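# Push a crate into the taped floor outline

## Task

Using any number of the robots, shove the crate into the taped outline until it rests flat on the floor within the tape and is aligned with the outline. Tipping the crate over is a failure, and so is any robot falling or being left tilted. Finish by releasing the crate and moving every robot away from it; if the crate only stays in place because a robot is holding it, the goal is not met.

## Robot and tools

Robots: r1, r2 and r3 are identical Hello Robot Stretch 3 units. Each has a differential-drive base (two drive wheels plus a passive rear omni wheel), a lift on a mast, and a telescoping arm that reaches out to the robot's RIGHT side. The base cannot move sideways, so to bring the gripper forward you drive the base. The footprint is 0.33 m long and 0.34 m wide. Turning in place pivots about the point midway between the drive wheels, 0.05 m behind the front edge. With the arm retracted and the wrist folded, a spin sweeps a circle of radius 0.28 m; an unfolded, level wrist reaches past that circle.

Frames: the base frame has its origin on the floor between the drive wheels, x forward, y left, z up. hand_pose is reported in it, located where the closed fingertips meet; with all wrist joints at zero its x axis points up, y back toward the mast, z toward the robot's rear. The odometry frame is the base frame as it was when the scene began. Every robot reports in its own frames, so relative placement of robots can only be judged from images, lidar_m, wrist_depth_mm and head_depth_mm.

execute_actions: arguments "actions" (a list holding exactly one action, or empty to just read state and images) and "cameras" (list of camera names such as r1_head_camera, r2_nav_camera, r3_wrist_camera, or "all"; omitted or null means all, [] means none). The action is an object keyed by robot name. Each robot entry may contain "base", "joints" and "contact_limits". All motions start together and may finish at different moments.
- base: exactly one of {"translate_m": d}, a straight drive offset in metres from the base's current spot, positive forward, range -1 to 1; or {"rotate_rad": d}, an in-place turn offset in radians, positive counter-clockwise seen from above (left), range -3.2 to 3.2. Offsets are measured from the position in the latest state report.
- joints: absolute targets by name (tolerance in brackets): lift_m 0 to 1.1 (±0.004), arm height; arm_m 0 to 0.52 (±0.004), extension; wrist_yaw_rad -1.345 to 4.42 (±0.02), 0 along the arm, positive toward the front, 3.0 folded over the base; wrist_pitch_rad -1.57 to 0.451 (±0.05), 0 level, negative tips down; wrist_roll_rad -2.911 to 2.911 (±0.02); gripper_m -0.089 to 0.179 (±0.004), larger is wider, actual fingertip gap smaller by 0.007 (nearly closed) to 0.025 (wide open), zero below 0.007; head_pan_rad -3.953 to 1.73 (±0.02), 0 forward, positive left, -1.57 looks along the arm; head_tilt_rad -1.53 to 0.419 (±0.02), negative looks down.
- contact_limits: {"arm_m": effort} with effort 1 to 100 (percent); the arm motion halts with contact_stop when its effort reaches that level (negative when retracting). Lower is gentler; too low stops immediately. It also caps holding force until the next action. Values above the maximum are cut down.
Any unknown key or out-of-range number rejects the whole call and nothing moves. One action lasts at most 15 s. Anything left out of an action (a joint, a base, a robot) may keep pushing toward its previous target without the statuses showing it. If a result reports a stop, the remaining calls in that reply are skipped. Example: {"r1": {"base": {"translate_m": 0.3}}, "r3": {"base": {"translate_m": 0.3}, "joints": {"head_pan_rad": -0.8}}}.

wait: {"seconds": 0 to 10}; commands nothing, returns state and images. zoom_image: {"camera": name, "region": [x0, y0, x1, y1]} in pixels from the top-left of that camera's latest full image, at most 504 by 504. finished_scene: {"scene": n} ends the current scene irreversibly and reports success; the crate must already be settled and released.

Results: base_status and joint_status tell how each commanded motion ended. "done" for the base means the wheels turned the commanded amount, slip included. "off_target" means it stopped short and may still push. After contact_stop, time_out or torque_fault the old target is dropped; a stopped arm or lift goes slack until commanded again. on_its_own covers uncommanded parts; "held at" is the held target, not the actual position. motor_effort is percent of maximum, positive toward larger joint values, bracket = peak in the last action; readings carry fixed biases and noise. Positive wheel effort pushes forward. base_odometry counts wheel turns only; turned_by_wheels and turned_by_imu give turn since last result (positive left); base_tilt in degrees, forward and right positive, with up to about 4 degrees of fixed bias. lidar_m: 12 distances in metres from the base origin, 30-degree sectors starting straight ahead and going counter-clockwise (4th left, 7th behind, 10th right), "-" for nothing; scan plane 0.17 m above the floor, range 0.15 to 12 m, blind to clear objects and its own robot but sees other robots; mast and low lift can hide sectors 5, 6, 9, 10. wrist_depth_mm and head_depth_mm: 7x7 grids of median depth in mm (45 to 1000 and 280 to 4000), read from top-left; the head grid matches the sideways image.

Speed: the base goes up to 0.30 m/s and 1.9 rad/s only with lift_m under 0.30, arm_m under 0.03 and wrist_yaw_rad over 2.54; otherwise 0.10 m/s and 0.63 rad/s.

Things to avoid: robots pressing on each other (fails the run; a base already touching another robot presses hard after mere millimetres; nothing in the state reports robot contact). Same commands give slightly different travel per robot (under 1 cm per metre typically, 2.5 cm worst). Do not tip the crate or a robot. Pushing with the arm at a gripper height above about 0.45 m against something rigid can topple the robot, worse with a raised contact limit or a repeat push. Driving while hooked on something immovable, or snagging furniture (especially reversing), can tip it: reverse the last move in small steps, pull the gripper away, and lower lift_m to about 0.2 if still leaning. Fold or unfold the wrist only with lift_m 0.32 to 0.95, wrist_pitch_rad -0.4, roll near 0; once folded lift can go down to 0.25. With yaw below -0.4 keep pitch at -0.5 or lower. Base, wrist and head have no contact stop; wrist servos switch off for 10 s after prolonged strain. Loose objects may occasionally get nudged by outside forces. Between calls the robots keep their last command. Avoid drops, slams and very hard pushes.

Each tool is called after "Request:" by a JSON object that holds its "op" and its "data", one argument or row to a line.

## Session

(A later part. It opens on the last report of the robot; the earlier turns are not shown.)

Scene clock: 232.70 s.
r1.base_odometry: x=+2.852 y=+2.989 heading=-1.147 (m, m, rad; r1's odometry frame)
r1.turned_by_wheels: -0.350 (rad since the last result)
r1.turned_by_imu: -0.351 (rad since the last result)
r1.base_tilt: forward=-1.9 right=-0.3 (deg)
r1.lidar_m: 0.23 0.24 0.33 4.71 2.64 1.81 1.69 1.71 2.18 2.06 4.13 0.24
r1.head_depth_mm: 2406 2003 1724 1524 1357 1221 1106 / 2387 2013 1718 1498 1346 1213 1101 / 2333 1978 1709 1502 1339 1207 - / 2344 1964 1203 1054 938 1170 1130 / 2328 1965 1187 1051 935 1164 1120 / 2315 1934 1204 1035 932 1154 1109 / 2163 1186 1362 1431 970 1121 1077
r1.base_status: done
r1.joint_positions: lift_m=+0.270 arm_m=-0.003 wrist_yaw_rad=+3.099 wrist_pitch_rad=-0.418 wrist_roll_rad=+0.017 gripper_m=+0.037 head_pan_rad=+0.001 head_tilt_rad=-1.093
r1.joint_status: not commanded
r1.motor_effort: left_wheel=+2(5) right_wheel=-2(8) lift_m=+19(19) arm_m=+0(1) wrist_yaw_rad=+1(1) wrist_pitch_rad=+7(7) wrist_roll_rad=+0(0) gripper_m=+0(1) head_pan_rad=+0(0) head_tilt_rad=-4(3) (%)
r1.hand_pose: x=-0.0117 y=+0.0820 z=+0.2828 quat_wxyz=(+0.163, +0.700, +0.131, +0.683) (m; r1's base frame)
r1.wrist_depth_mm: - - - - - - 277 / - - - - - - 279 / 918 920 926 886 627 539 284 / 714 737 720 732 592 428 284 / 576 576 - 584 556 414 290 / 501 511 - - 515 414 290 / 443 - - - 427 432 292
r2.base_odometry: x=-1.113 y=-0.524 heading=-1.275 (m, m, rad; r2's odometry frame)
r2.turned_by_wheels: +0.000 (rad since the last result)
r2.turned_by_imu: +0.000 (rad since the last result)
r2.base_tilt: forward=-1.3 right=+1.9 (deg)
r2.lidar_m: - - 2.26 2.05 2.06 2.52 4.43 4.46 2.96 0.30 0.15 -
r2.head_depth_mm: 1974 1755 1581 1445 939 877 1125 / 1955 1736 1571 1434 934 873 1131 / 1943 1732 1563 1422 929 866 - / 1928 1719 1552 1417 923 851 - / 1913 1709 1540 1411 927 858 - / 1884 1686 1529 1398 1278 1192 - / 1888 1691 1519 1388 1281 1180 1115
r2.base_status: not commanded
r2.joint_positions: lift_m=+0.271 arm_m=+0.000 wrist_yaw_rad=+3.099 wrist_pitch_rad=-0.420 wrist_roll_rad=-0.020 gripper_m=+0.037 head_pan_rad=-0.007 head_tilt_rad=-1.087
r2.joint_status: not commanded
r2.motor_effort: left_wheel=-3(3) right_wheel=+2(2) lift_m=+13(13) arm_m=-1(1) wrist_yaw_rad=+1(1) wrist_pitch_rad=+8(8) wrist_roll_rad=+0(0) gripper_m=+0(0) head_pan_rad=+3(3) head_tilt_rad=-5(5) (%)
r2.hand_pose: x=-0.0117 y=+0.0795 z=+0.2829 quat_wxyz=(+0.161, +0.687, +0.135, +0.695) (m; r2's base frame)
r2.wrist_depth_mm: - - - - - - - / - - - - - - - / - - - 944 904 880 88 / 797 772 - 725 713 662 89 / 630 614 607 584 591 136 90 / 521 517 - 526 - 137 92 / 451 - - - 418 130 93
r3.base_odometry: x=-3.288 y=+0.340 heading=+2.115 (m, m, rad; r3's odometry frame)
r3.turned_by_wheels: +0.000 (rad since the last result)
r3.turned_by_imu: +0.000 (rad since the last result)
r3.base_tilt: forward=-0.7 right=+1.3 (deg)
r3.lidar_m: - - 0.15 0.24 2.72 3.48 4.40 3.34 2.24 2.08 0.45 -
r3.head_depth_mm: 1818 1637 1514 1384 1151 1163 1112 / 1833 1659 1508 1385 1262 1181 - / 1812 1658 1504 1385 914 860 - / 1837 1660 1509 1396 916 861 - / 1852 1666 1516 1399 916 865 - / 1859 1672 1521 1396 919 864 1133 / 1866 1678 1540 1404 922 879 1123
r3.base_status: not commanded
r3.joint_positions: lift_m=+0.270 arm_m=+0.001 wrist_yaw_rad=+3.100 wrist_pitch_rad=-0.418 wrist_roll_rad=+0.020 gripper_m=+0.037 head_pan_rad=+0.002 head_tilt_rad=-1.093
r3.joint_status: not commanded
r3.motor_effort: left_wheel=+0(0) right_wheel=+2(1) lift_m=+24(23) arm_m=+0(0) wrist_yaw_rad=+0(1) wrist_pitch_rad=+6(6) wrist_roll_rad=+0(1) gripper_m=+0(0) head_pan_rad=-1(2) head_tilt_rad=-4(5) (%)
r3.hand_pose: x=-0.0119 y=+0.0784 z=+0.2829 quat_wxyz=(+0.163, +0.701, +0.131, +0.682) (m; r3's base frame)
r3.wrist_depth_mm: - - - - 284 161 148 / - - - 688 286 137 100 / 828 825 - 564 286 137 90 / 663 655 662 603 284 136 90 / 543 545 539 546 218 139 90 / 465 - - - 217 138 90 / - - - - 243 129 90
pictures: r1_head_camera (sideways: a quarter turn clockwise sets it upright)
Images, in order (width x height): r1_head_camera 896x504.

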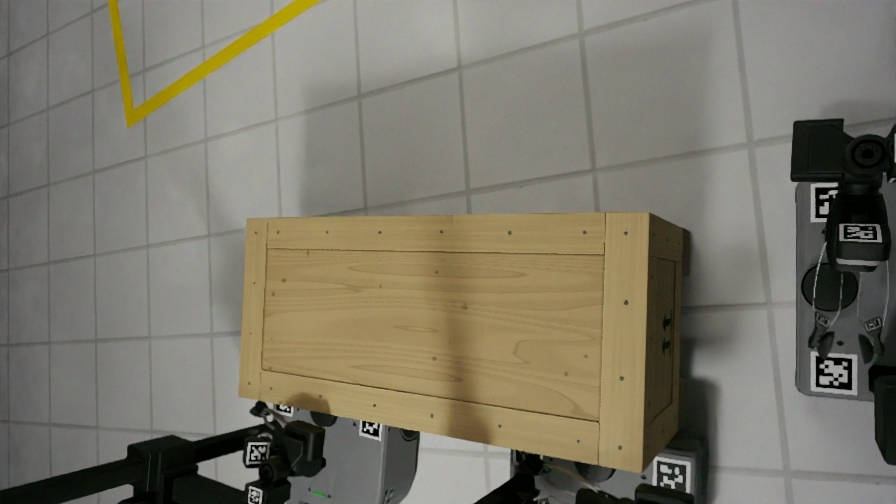

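Request:
{"op": "execute_actions", "data": {
  "actions": [
    {"r2":{"base":{"translate_m":0.1}},"r3":{"base":{"translate_m":0.1}}}
  ],
  "cameras": ["r1_head_camera"]
}}

Scene clock: 239.73 s.
r1.base_odometry: x=+2.852 y=+2.989 heading=-1.147 (m, m, rad; r1's odometry frame)
r1.turned_by_wheels: +0.000 (rad since the last result)
r1.turned_by_imu: +0.001 (rad since the last result)
r1.base_tilt: forward=-2.0 right=-0.4 (deg)
r1.lidar_m: 0.23 0.24 0.33 4.70 2.65 1.81 1.69 1.71 2.18 2.05 4.10 0.24
r1.head_depth_mm: 2380 2034 1724 1520 1358 1229 1109 / 2395 2009 1709 1504 1351 1208 1106 / 2390 1998 1701 1506 1343 1210 - / 2318 1963 1195 1052 935 1169 1127 / 2301 1939 1186 1052 936 1164 1127 / 2296 1915 1183 1042 927 1154 1109 / 2167 1180 1369 1439 955 1126 1081
r1.base_status: not commanded
r1.joint_positions: lift_m=+0.270 arm_m=-0.003 wrist_yaw_rad=+3.099 wrist_pitch_rad=-0.418 wrist_roll_rad=+0.017 gripper_m=+0.037 head_pan_rad=+0.001 head_tilt_rad=-1.093
r1.joint_status: not commanded
r1.motor_effort: left_wheel=+3(3) right_wheel=-3(3) lift_m=+19(19) arm_m=+0(1) wrist_yaw_rad=+1(2) wrist_pitch_rad=+7(7) wrist_roll_rad=+0(0) gripper_m=+0(0) head_pan_rad=-1(1) head_tilt_rad=-3(4) (%)
r1.hand_pose: x=-0.0117 y=+0.0820 z=+0.2828 quat_wxyz=(+0.163, +0.700, +0.131, +0.683) (m; r1's base frame)
r1.wrist_depth_mm: - - - - - - 276 / - - - - - - 279 / 899 900 918 924 632 528 283 / 700 713 698 719 588 420 286 / 573 590 - 590 549 423 287 / 499 513 - - 495 415 292 / 449 - - - 417 420 291
r2.base_odometry: x=-1.084 y=-0.619 heading=-1.274 (m, m, rad; r2's odometry frame)
r2.turned_by_wheels: +0.001 (rad since the last result)
r2.turned_by_imu: +0.033 (rad since the last result)
r2.base_tilt: forward=-1.1 right=+1.9 (deg)
r2.lidar_m: - - 2.24 2.05 2.07 2.59 4.45 4.43 2.90 0.21 0.15 -
r2.head_depth_mm: 1963 1758 1569 1434 942 869 1120 / 1939 1733 1567 1421 936 863 1126 / 1927 1715 1564 1425 928 858 - / 1925 1717 1544 1420 924 854 - / 1894 1697 1549 1409 943 858 - / 1881 1681 1527 1394 1284 1193 - / 1873 1678 1514 1389 1276 1184 1114
r2.base_status: translate_m off_target (by the wheels' count: +0.0997 of +0.1000)
r2.joint_positions: lift_m=+0.271 arm_m=+0.000 wrist_yaw_rad=+3.099 wrist_pitch_rad=-0.419 wrist_roll_rad=-0.020 gripper_m=+0.037 head_pan_rad=-0.005 head_tilt_rad=-1.090
r2.joint_status: not commanded
r2.on_its_own: left_wheel is at rest, and its effort (+59) is outside its rest range (-18 to +18); right_wheel is at rest, and its effort (+20) is outside its rest range (-18 to +18)
r2.motor_effort: left_wheel=+59(82) right_wheel=+20(39) lift_m=+15(15) arm_m=-1(0) wrist_yaw_rad=+1(2) wrist_pitch_rad=+6(7) wrist_roll_rad=+0(0) gripper_m=+0(0) head_pan_rad=+2(3) head_tilt_rad=-4(5) (%)
r2.hand_pose: x=-0.0117 y=+0.0797 z=+0.2832 quat_wxyz=(+0.161, +0.687, +0.134, +0.696) (m; r2's base frame)
r2.wrist_depth_mm: - - - - - - - / - - - - - - - / - - - 972 911 800 83 / 794 773 - 729 709 117 78 / 628 615 601 588 589 119 79 / 526 519 525 519 - 121 80 / 452 - - - 416 115 81
r3.base_odometry: x=-3.340 y=+0.425 heading=+2.115 (m, m, rad; r3's odometry frame)
r3.turned_by_wheels: +0.000 (rad since the last result)
r3.turned_by_imu: -0.001 (rad since the last result)
r3.base_tilt: forward=-0.7 right=+1.3 (deg)
r3.lidar_m: - - 0.15 0.21 2.72 3.45 4.42 3.35 2.24 2.08 2.11 -
r3.head_depth_mm: 1814 1652 1502 1375 1154 1166 1111 / 1816 1652 1502 1380 1272 1177 - / 1836 1658 1505 1383 910 848 - / 1843 1669 1517 1382 915 862 - / 1849 1664 1517 1390 920 860 - / 1853 1688 1517 1397 920 862 1136 / 1850 1681 1535 1412 922 866 1127
r3.base_status: translate_m off_target (by the wheels' count: +0.0997 of +0.1000)
r3.joint_positions: lift_m=+0.270 arm_m=+0.001 wrist_yaw_rad=+3.099 wrist_pitch_rad=-0.418 wrist_roll_rad=+0.020 gripper_m=+0.037 head_pan_rad=+0.002 head_tilt_rad=-1.093
r3.joint_status: not commanded
r3.on_its_own: left_wheel is at rest, and its effort (+38) is outside its rest range (-18 to +18); right_wheel is at rest, and its effort (+44) is outside its rest range (-18 to +18)
r3.motor_effort: left_wheel=+38(83) right_wheel=+44(66) lift_m=+26(27) arm_m=+0(0) wrist_yaw_rad=+0(0) wrist_pitch_rad=+6(6) wrist_roll_rad=+0(0) gripper_m=+0(0) head_pan_rad=-2(1) head_tilt_rad=-5(5) (%)
r3.hand_pose: x=-0.0118 y=+0.0784 z=+0.2828 quat_wxyz=(+0.163, +0.701, +0.131, +0.682) (m; r3's base frame)
r3.wrist_depth_mm: - - - - 246 149 148 / - - - 646 245 119 95 / 828 826 - 556 250 119 79 / 653 654 660 605 246 118 78 / 543 543 548 541 190 118 78 / 464 - - - 189 120 78 / - - - - 213 112 78
pictures: r1_head_camera (sideways: a quarter turn clockwise sets it upright)
Images, in order (width x height): r1_head_camera 896x504.

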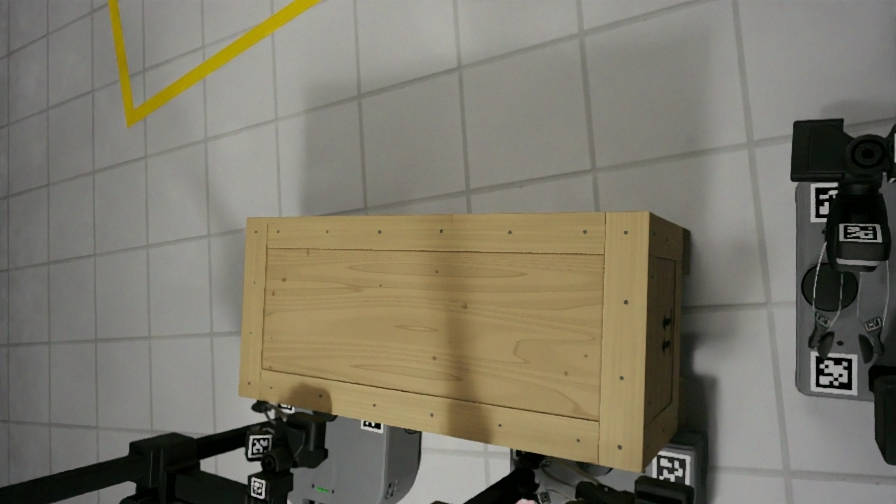

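Request:
{"op": "execute_actions", "data": {
  "actions": [
    {"r1":{"base":{"translate_m":0.175}}}
  ],
  "cameras": []
}}

Request:
{"op": "execute_actions", "data": {
  "actions": [
    {"r1":{"base":{"translate_m":0.07}},"r2":{"base":{"translate_m":0.07}},"r3":{"base":{"translate_m":0.07}}}
  ],
  "cameras": ["r1_nav_camera","r3_nav_camera"]
}}

Scene clock: 248.00 s.
r1.base_odometry: x=+2.924 y=+2.830 heading=-1.147 (m, m, rad; r1's odometry frame)
r1.turned_by_wheels: +0.000 (rad since the last result)
r1.turned_by_imu: +0.002 (rad since the last result)
r1.base_tilt: forward=-1.9 right=-0.4 (deg)
r1.lidar_m: - - 0.15 0.23 2.95 2.00 1.86 1.89 2.41 2.04 4.09 -
r1.head_depth_mm: 2414 2010 1730 1526 1359 1223 1107 / 2401 1980 1726 1509 1349 1206 1107 / 2337 1963 1699 1485 1329 1192 - / 2339 1956 1196 1055 937 850 963 / 2314 1942 1183 1048 938 846 957 / 2295 1929 1396 1035 931 843 1067 / 2290 1138 1212 1299 1113 844 1051
r1.base_status: done
r1.joint_positions: lift_m=+0.270 arm_m=-0.003 wrist_yaw_rad=+3.099 wrist_pitch_rad=-0.418 wrist_roll_rad=+0.017 gripper_m=+0.037 head_pan_rad=+0.001 head_tilt_rad=-1.093
r1.joint_status: not commanded
r1.motor_effort: left_wheel=+1(9) right_wheel=-3(8) lift_m=+19(19) arm_m=+1(1) wrist_yaw_rad=+0(1) wrist_pitch_rad=+7(7) wrist_roll_rad=+0(0) gripper_m=-1(1) head_pan_rad=+0(1) head_tilt_rad=-3(3) (%)
r1.hand_pose: x=-0.0117 y=+0.0820 z=+0.2828 quat_wxyz=(+0.163, +0.700, +0.131, +0.683) (m; r1's base frame)
r1.wrist_depth_mm: - - - - 226 196 205 / - - - - 204 128 118 / 900 931 921 830 211 119 90 / 719 700 708 478 221 120 84 / 595 590 - 544 202 122 85 / 496 520 - - 185 127 86 / 436 - - - 235 124 87
r2.base_odometry: x=-1.084 y=-0.619 heading=-1.274 (m, m, rad; r2's odometry frame)
r2.turned_by_wheels: +0.000 (rad since the last result)
r2.turned_by_imu: -0.001 (rad since the last result)
r2.base_tilt: forward=-1.2 right=+1.7 (deg)
r2.lidar_m: - - 2.23 2.05 2.08 2.60 4.47 4.44 2.89 0.21 0.15 -
r2.head_depth_mm: 1975 1748 1576 1444 936 869 1125 / 1947 1742 1558 1432 934 863 1124 / 1943 1726 1554 1421 929 859 - / 1924 1711 1550 1409 925 857 - / 1892 1698 1545 1405 939 859 - / 1888 1686 1531 1392 1289 1190 - / 1874 1678 1522 1389 1275 1188 1109
r2.base_status: not commanded
r2.joint_positions: lift_m=+0.271 arm_m=+0.000 wrist_yaw_rad=+3.099 wrist_pitch_rad=-0.419 wrist_roll_rad=-0.020 gripper_m=+0.037 head_pan_rad=-0.005 head_tilt_rad=-1.090
r2.joint_status: not commanded
r2.on_its_own: left_wheel is at rest, and its effort (+59) is outside its rest range (-18 to +18); right_wheel is at rest, and its effort (+19) is outside its rest range (-18 to +18)
r2.motor_effort: left_wheel=+59(59) right_wheel=+19(19) lift_m=+15(15) arm_m=-1(1) wrist_yaw_rad=+1(1) wrist_pitch_rad=+7(7) wrist_roll_rad=+0(0) gripper_m=-1(0) head_pan_rad=+2(1) head_tilt_rad=-4(5) (%)
r2.hand_pose: x=-0.0117 y=+0.0797 z=+0.2832 quat_wxyz=(+0.161, +0.687, +0.134, +0.696) (m; r2's base frame)
r2.wrist_depth_mm: - - - - - - - / - - - - - - - / - - - 964 928 810 83 / 782 778 - 730 713 117 78 / 628 612 600 592 595 119 79 / 520 513 522 512 - 121 80 / 451 - - - 416 115 81
r3.base_odometry: x=-3.340 y=+0.425 heading=+2.115 (m, m, rad; r3's odometry frame)
r3.turned_by_wheels: +0.000 (rad since the last result)
r3.turned_by_imu: +0.000 (rad since the last result)
r3.base_tilt: forward=-0.8 right=+1.3 (deg)
r3.lidar_m: - - 0.15 0.21 2.72 3.43 4.43 3.35 2.24 2.08 2.11 -
r3.head_depth_mm: 1820 1648 1501 897 1113 1155 1115 / 1815 1659 1508 953 1089 1075 - / 1848 1660 1503 1388 916 850 - / 1839 1665 1520 1390 916 859 - / 1847 1674 1532 1396 918 862 - / 1869 1681 1526 1391 919 861 1126 / 1855 1684 1522 1399 923 868 1125
r3.base_status: not commanded
r3.joint_positions: lift_m=+0.270 arm_m=+0.001 wrist_yaw_rad=+3.099 wrist_pitch_rad=-0.418 wrist_roll_rad=+0.020 gripper_m=+0.037 head_pan_rad=+0.002 head_tilt_rad=-1.093
r3.joint_status: not commanded
r3.on_its_own: left_wheel is at rest, and its effort (+39) is outside its rest range (-18 to +18); right_wheel is at rest, and its effort (+44) is outside its rest range (-18 to +18)
r3.motor_effort: left_wheel=+39(38) right_wheel=+44(43) lift_m=+26(26) arm_m=+0(0) wrist_yaw_rad=+0(0) wrist_pitch_rad=+6(6) wrist_roll_rad=+0(0) gripper_m=+0(0) head_pan_rad=-2(1) head_tilt_rad=-6(6) (%)
r3.hand_pose: x=-0.0118 y=+0.0784 z=+0.2828 quat_wxyz=(+0.163, +0.701, +0.131, +0.682) (m; r3's base frame)
r3.wrist_depth_mm: - - - - 246 149 148 / - - - 646 245 119 95 / 832 822 - 559 249 118 79 / 660 651 655 604 247 118 79 / 545 546 539 552 190 118 78 / 462 - - - 189 121 78 / - - - - 212 112 78
pictures: none
No camera images: the call's "cameras" was empty. Leave "cameras" out to get every camera's image.

Scene clock: 250.23 s.
r1.base_odometry: x=+2.953 y=+2.766 heading=-1.147 (m, m, rad; r1's odometry frame)
r1.turned_by_wheels: +0.001 (rad since the last result)
r1.turned_by_imu: -0.017 (rad since the last result)
r1.base_tilt: forward=-2.0 right=-0.4 (deg)
r1.lidar_m: - - 0.15 0.20 3.04 2.02 1.86 1.89 2.38 2.04 4.09 -
r1.head_depth_mm: 2415 2006 1730 1527 1354 1218 1111 / 2372 1997 1717 1512 1353 1211 1106 / 2371 1967 1717 1492 1338 1211 - / 2320 1966 1196 1049 936 846 857 / 2304 1947 1184 1046 933 844 893 / 2301 1932 1224 1042 934 839 977 / 2275 1877 1234 1275 1071 847 1040
r1.base_status: translate_m off_target (by the wheels' count: +0.0696 of +0.0700)
r1.joint_positions: lift_m=+0.270 arm_m=-0.003 wrist_yaw_rad=+3.099 wrist_pitch_rad=-0.418 wrist_roll_rad=+0.017 gripper_m=+0.037 head_pan_rad=+0.001 head_tilt_rad=-1.093
r1.joint_status: not commanded
r1.on_its_own: left_wheel is at rest, and its effort (+41) is outside its rest range (-18 to +18); right_wheel is at rest, and its effort (+39) is outside its rest range (-18 to +18)
r1.motor_effort: left_wheel=+41(52) right_wheel=+39(53) lift_m=+20(20) arm_m=+1(0) wrist_yaw_rad=+2(3) wrist_pitch_rad=+7(7) wrist_roll_rad=+0(0) gripper_m=-1(1) head_pan_rad=+0(0) head_tilt_rad=-3(2) (%)
r1.hand_pose: x=-0.0117 y=+0.0820 z=+0.2828 quat_wxyz=(+0.163, +0.700, +0.131, +0.683) (m; r1's base frame)
r1.wrist_depth_mm: - - - - 221 196 204 / - - - - 180 120 119 / 916 907 915 574 183 106 85 / 718 691 716 462 192 108 76 / 595 584 - 528 180 109 77 / 489 515 - - 165 111 77 / 443 - - - 211 112 78
r2.base_odometry: x=-1.063 y=-0.686 heading=-1.274 (m, m, rad; r2's odometry frame)
r2.turned_by_wheels: +0.001 (rad since the last result)
r2.turned_by_imu: +0.004 (rad since the last result)
r2.base_tilt: forward=-1.2 right=+1.8 (deg)
r2.lidar_m: - - 2.23 2.06 2.07 2.60 4.45 4.42 2.90 0.21 0.15 -
r2.head_depth_mm: 1972 1741 1575 1444 940 868 1120 / 1952 1739 1565 1426 932 862 1125 / 1922 1716 1563 1425 930 860 - / 1908 1711 1542 1414 923 855 - / 1900 1693 1539 1408 939 859 - / 1887 1687 1527 1401 1293 1186 - / 1870 1676 1531 1393 1285 1187 1112
r2.base_status: translate_m off_target (by the wheels' count: +0.0697 of +0.0700)
r2.joint_positions: lift_m=+0.271 arm_m=+0.000 wrist_yaw_rad=+3.099 wrist_pitch_rad=-0.419 wrist_roll_rad=-0.020 gripper_m=+0.037 head_pan_rad=-0.005 head_tilt_rad=-1.090
r2.joint_status: not commanded
r2.on_its_own: left_wheel is at rest, and its effort (+68) is outside its rest range (-18 to +18); right_wheel is at rest, and its effort (+23) is outside its rest range (-18 to +18)
r2.motor_effort: left_wheel=+68(69) right_wheel=+23(26) lift_m=+15(16) arm_m=-1(1) wrist_yaw_rad=+0(0) wrist_pitch_rad=+7(7) wrist_roll_rad=+0(0) gripper_m=+0(0) head_pan_rad=+2(3) head_tilt_rad=-4(4) (%)
r2.hand_pose: x=-0.0117 y=+0.0797 z=+0.2832 quat_wxyz=(+0.161, +0.687, +0.134, +0.696) (m; r2's base frame)
r2.wrist_depth_mm: - - - - - - - / - - - - - - - / - - - 943 917 805 83 / 783 768 - 724 715 117 78 / 632 616 603 587 592 119 79 / 519 511 522 515 - 121 80 / 457 - - - 417 115 81
r3.base_odometry: x=-3.376 y=+0.484 heading=+2.116 (m, m, rad; r3's odometry frame)
r3.turned_by_wheels: +0.000 (rad since the last result)
r3.turned_by_imu: +0.001 (rad since the last result)
r3.base_tilt: forward=-0.7 right=+1.3 (deg)
r3.lidar_m: - - 0.15 0.21 2.72 3.44 4.42 3.34 2.24 2.07 2.11 -
r3.head_depth_mm: 1824 1656 1494 893 1097 1114 1115 / 1843 1647 1504 955 1085 1075 - / 1846 1673 1515 1391 913 846 - / 1843 1650 1506 1382 921 859 - / 1829 1661 1525 1395 920 862 - / 1850 1680 1529 1401 923 861 1137 / 1870 1681 1523 1393 922 866 1126
r3.base_status: translate_m off_target (by the wheels' count: +0.0697 of +0.0700)
r3.joint_positions: lift_m=+0.270 arm_m=+0.001 wrist_yaw_rad=+3.099 wrist_pitch_rad=-0.418 wrist_roll_rad=+0.020 gripper_m=+0.037 head_pan_rad=+0.002 head_tilt_rad=-1.093
r3.joint_status: not commanded
r3.on_its_own: left_wheel is at rest, and its effort (+39) is outside its rest range (-18 to +18); right_wheel is at rest, and its effort (+44) is outside its rest range (-18 to +18)
r3.motor_effort: left_wheel=+39(72) right_wheel=+44(53) lift_m=+26(26) arm_m=+0(0) wrist_yaw_rad=+0(0) wrist_pitch_rad=+6(6) wrist_roll_rad=+0(0) gripper_m=-1(0) head_pan_rad=-2(2) head_tilt_rad=-4(6) (%)
r3.hand_pose: x=-0.0118 y=+0.0784 z=+0.2828 quat_wxyz=(+0.163, +0.701, +0.131, +0.682) (m; r3's base frame)
r3.wrist_depth_mm: - - - - 246 149 148 / - - - 644 246 119 95 / 829 825 - 557 248 118 79 / 655 660 654 608 247 118 78 / 542 543 542 543 190 118 78 / 466 - - - 189 120 78 / - - - - 212 112 78
pictures: r1_nav_camera (sideways: a quarter turn counterclockwise sets it upright), r3_nav_camera (sideways: a quarter turn counterclockwise sets it upright)
Images, in order (width x height): r1_nav_camera 672x504, r3_nav_camera 672x504.

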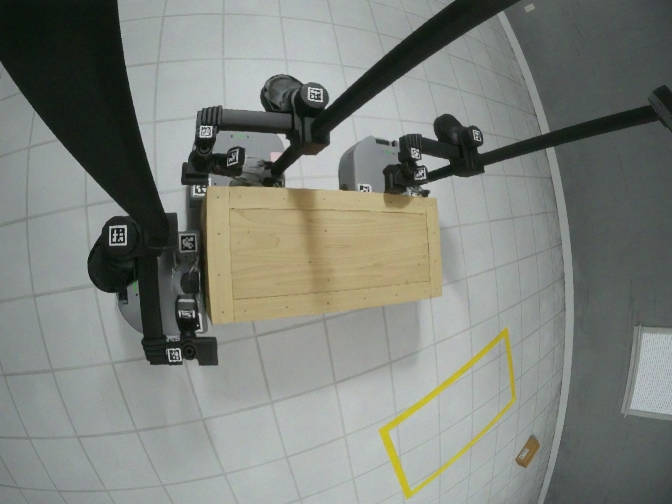

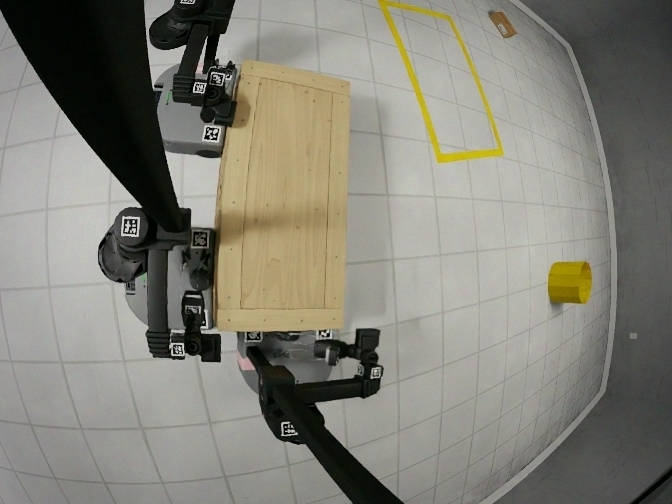

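Request:
{"op": "execute_actions", "data": {
  "actions": [
    {"r1":{"base":{"translate_m":0.4}},"r2":{"base":{"translate_m":0.4}},"r3":{"base":{"translate_m":0.4}}}
  ],
  "cameras": ["r3_nav_camera"]
}}

Scene clock: 257.63 s.
r1.base_odometry: x=+3.118 y=+2.402 heading=-1.146 (m, m, rad; r1's odometry frame)
r1.turned_by_wheels: +0.001 (rad since the last result)
r1.turned_by_imu: +0.002 (rad since the last result)
r1.base_tilt: forward=-1.9 right=-0.3 (deg)
r1.lidar_m: - - 0.15 0.20 3.03 2.02 1.87 1.89 2.38 2.04 4.08 -
r1.head_depth_mm: 2438 2021 1728 1512 1357 1212 1110 / 2383 1998 1718 1507 1340 1214 1102 / 2357 1989 1703 1505 1330 1216 - / 2360 1960 1198 1050 939 849 861 / 2308 1961 1186 1045 934 846 894 / 2271 1938 1224 1041 931 842 979 / 2288 1874 1235 1272 1071 851 1037
r1.base_status: translate_m off_target (by the wheels' count: +0.3996 of +0.4000)
r1.joint_positions: lift_m=+0.270 arm_m=-0.003 wrist_yaw_rad=+3.099 wrist_pitch_rad=-0.418 wrist_roll_rad=+0.017 gripper_m=+0.037 head_pan_rad=+0.001 head_tilt_rad=-1.093
r1.joint_status: not commanded
r1.on_its_own: left_wheel is at rest, and its effort (+45) is outside its rest range (-18 to +18); right_wheel is at rest, and its effort (+39) is outside its rest range (-18 to +18)
r1.motor_effort: left_wheel=+45(45) right_wheel=+39(39) lift_m=+20(20) arm_m=+1(1) wrist_yaw_rad=+2(2) wrist_pitch_rad=+7(7) wrist_roll_rad=+0(0) gripper_m=+1(0) head_pan_rad=+0(0) head_tilt_rad=-2(2) (%)
r1.hand_pose: x=-0.0117 y=+0.0820 z=+0.2828 quat_wxyz=(+0.163, +0.700, +0.131, +0.683) (m; r1's base frame)
r1.wrist_depth_mm: - - - - 221 196 203 / - - - - 180 120 119 / 938 928 908 585 184 107 85 / 706 715 731 477 193 108 76 / 591 588 - 534 179 109 77 / 492 507 - - 164 111 78 / 442 - - - 210 112 78
r2.base_odometry: x=-0.946 y=-1.068 heading=-1.273 (m, m, rad; r2's odometry frame)
r2.turned_by_wheels: +0.001 (rad since the last result)
r2.turned_by_imu: -0.001 (rad since the last result)
r2.base_tilt: forward=-1.2 right=+1.9 (deg)
r2.lidar_m: - - 2.23 2.05 2.07 2.60 4.46 4.41 2.90 0.21 0.15 -
r2.head_depth_mm: 1959 1744 1573 1437 940 867 1127 / 1943 1750 1571 1433 937 863 1132 / 1934 1724 1556 1417 926 861 - / 1927 1707 1553 1406 924 856 - / 1904 1699 1539 1403 938 859 - / 1897 1687 1532 1399 1285 1192 - / 1882 1675 1516 1384 1280 1191 1112
r2.base_status: translate_m off_target (by the wheels' count: +0.3997 of +0.4000)
r2.joint_positions: lift_m=+0.271 arm_m=+0.000 wrist_yaw_rad=+3.099 wrist_pitch_rad=-0.419 wrist_roll_rad=-0.020 gripper_m=+0.037 head_pan_rad=-0.005 head_tilt_rad=-1.090
r2.joint_status: not commanded
r2.on_its_own: left_wheel is at rest, and its effort (+72) is outside its rest range (-18 to +18); right_wheel is at rest, and its effort (+24) is outside its rest range (-18 to +18)
r2.motor_effort: left_wheel=+72(73) right_wheel=+24(25) lift_m=+15(15) arm_m=-1(0) wrist_yaw_rad=+1(1) wrist_pitch_rad=+7(7) wrist_roll_rad=+0(0) gripper_m=-1(1) head_pan_rad=+3(3) head_tilt_rad=-4(4) (%)
r2.hand_pose: x=-0.0117 y=+0.0797 z=+0.2832 quat_wxyz=(+0.161, +0.687, +0.134, +0.696) (m; r2's base frame)
r2.wrist_depth_mm: - - - - - - - / - - - - - - - / - - - 968 908 807 83 / 795 774 - 726 710 117 78 / 630 621 602 584 592 119 79 / 522 520 519 521 - 121 80 / 453 - - - 418 115 81
r3.base_odometry: x=-3.584 y=+0.826 heading=+2.116 (m, m, rad; r3's odometry frame)
r3.turned_by_wheels: +0.000 (rad since the last result)
r3.turned_by_imu: +0.000 (rad since the last result)
r3.base_tilt: forward=-0.7 right=+1.3 (deg)
r3.lidar_m: - - 0.15 0.21 2.72 3.45 4.43 3.34 2.24 2.08 2.10 -
r3.head_depth_mm: 1815 1640 1510 889 1087 1111 1111 / 1824 1660 1504 958 1087 1069 - / 1826 1653 1507 1389 912 849 - / 1833 1663 1518 1389 917 861 - / 1834 1664 1522 1397 920 864 - / 1855 1678 1520 1395 922 864 1134 / 1861 1678 1543 1407 924 863 1133
r3.base_status: translate_m off_target (by the wheels' count: +0.3997 of +0.4000)
r3.joint_positions: lift_m=+0.270 arm_m=+0.001 wrist_yaw_rad=+3.099 wrist_pitch_rad=-0.418 wrist_roll_rad=+0.020 gripper_m=+0.037 head_pan_rad=+0.002 head_tilt_rad=-1.093
r3.joint_status: not commanded
r3.on_its_own: left_wheel is at rest, and its effort (+37) is outside its rest range (-18 to +18); right_wheel is at rest, and its effort (+43) is outside its rest range (-18 to +18)
r3.motor_effort: left_wheel=+37(78) right_wheel=+43(57) lift_m=+26(26) arm_m=+0(0) wrist_yaw_rad=+1(0) wrist_pitch_rad=+6(6) wrist_roll_rad=+0(0) gripper_m=-1(1) head_pan_rad=-2(2) head_tilt_rad=-5(5) (%)
r3.hand_pose: x=-0.0118 y=+0.0784 z=+0.2828 quat_wxyz=(+0.163, +0.701, +0.131, +0.682) (m; r3's base frame)
r3.wrist_depth_mm: - - - - 246 149 149 / - - - 643 244 119 95 / 828 813 - 559 249 118 79 / 660 660 653 602 247 118 78 / 547 544 546 543 189 118 78 / 465 - - - 189 120 78 / - - - - 213 112 78
pictures: r3_nav_camera (sideways: a quarter turn counterclockwise sets it upright)
Images, in order (width x height): r3_nav_camera 672x504.

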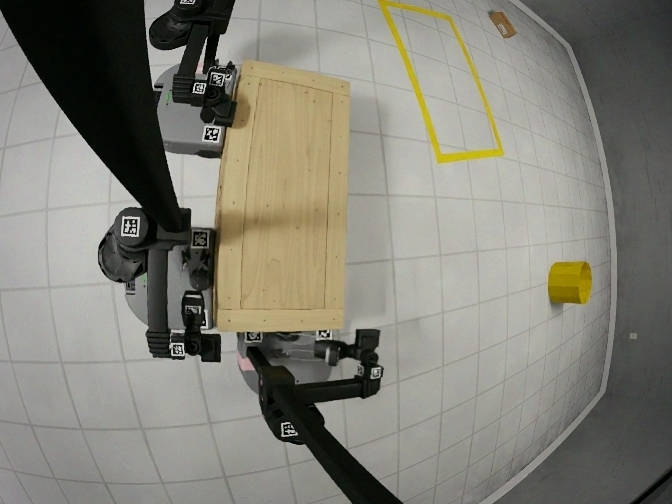

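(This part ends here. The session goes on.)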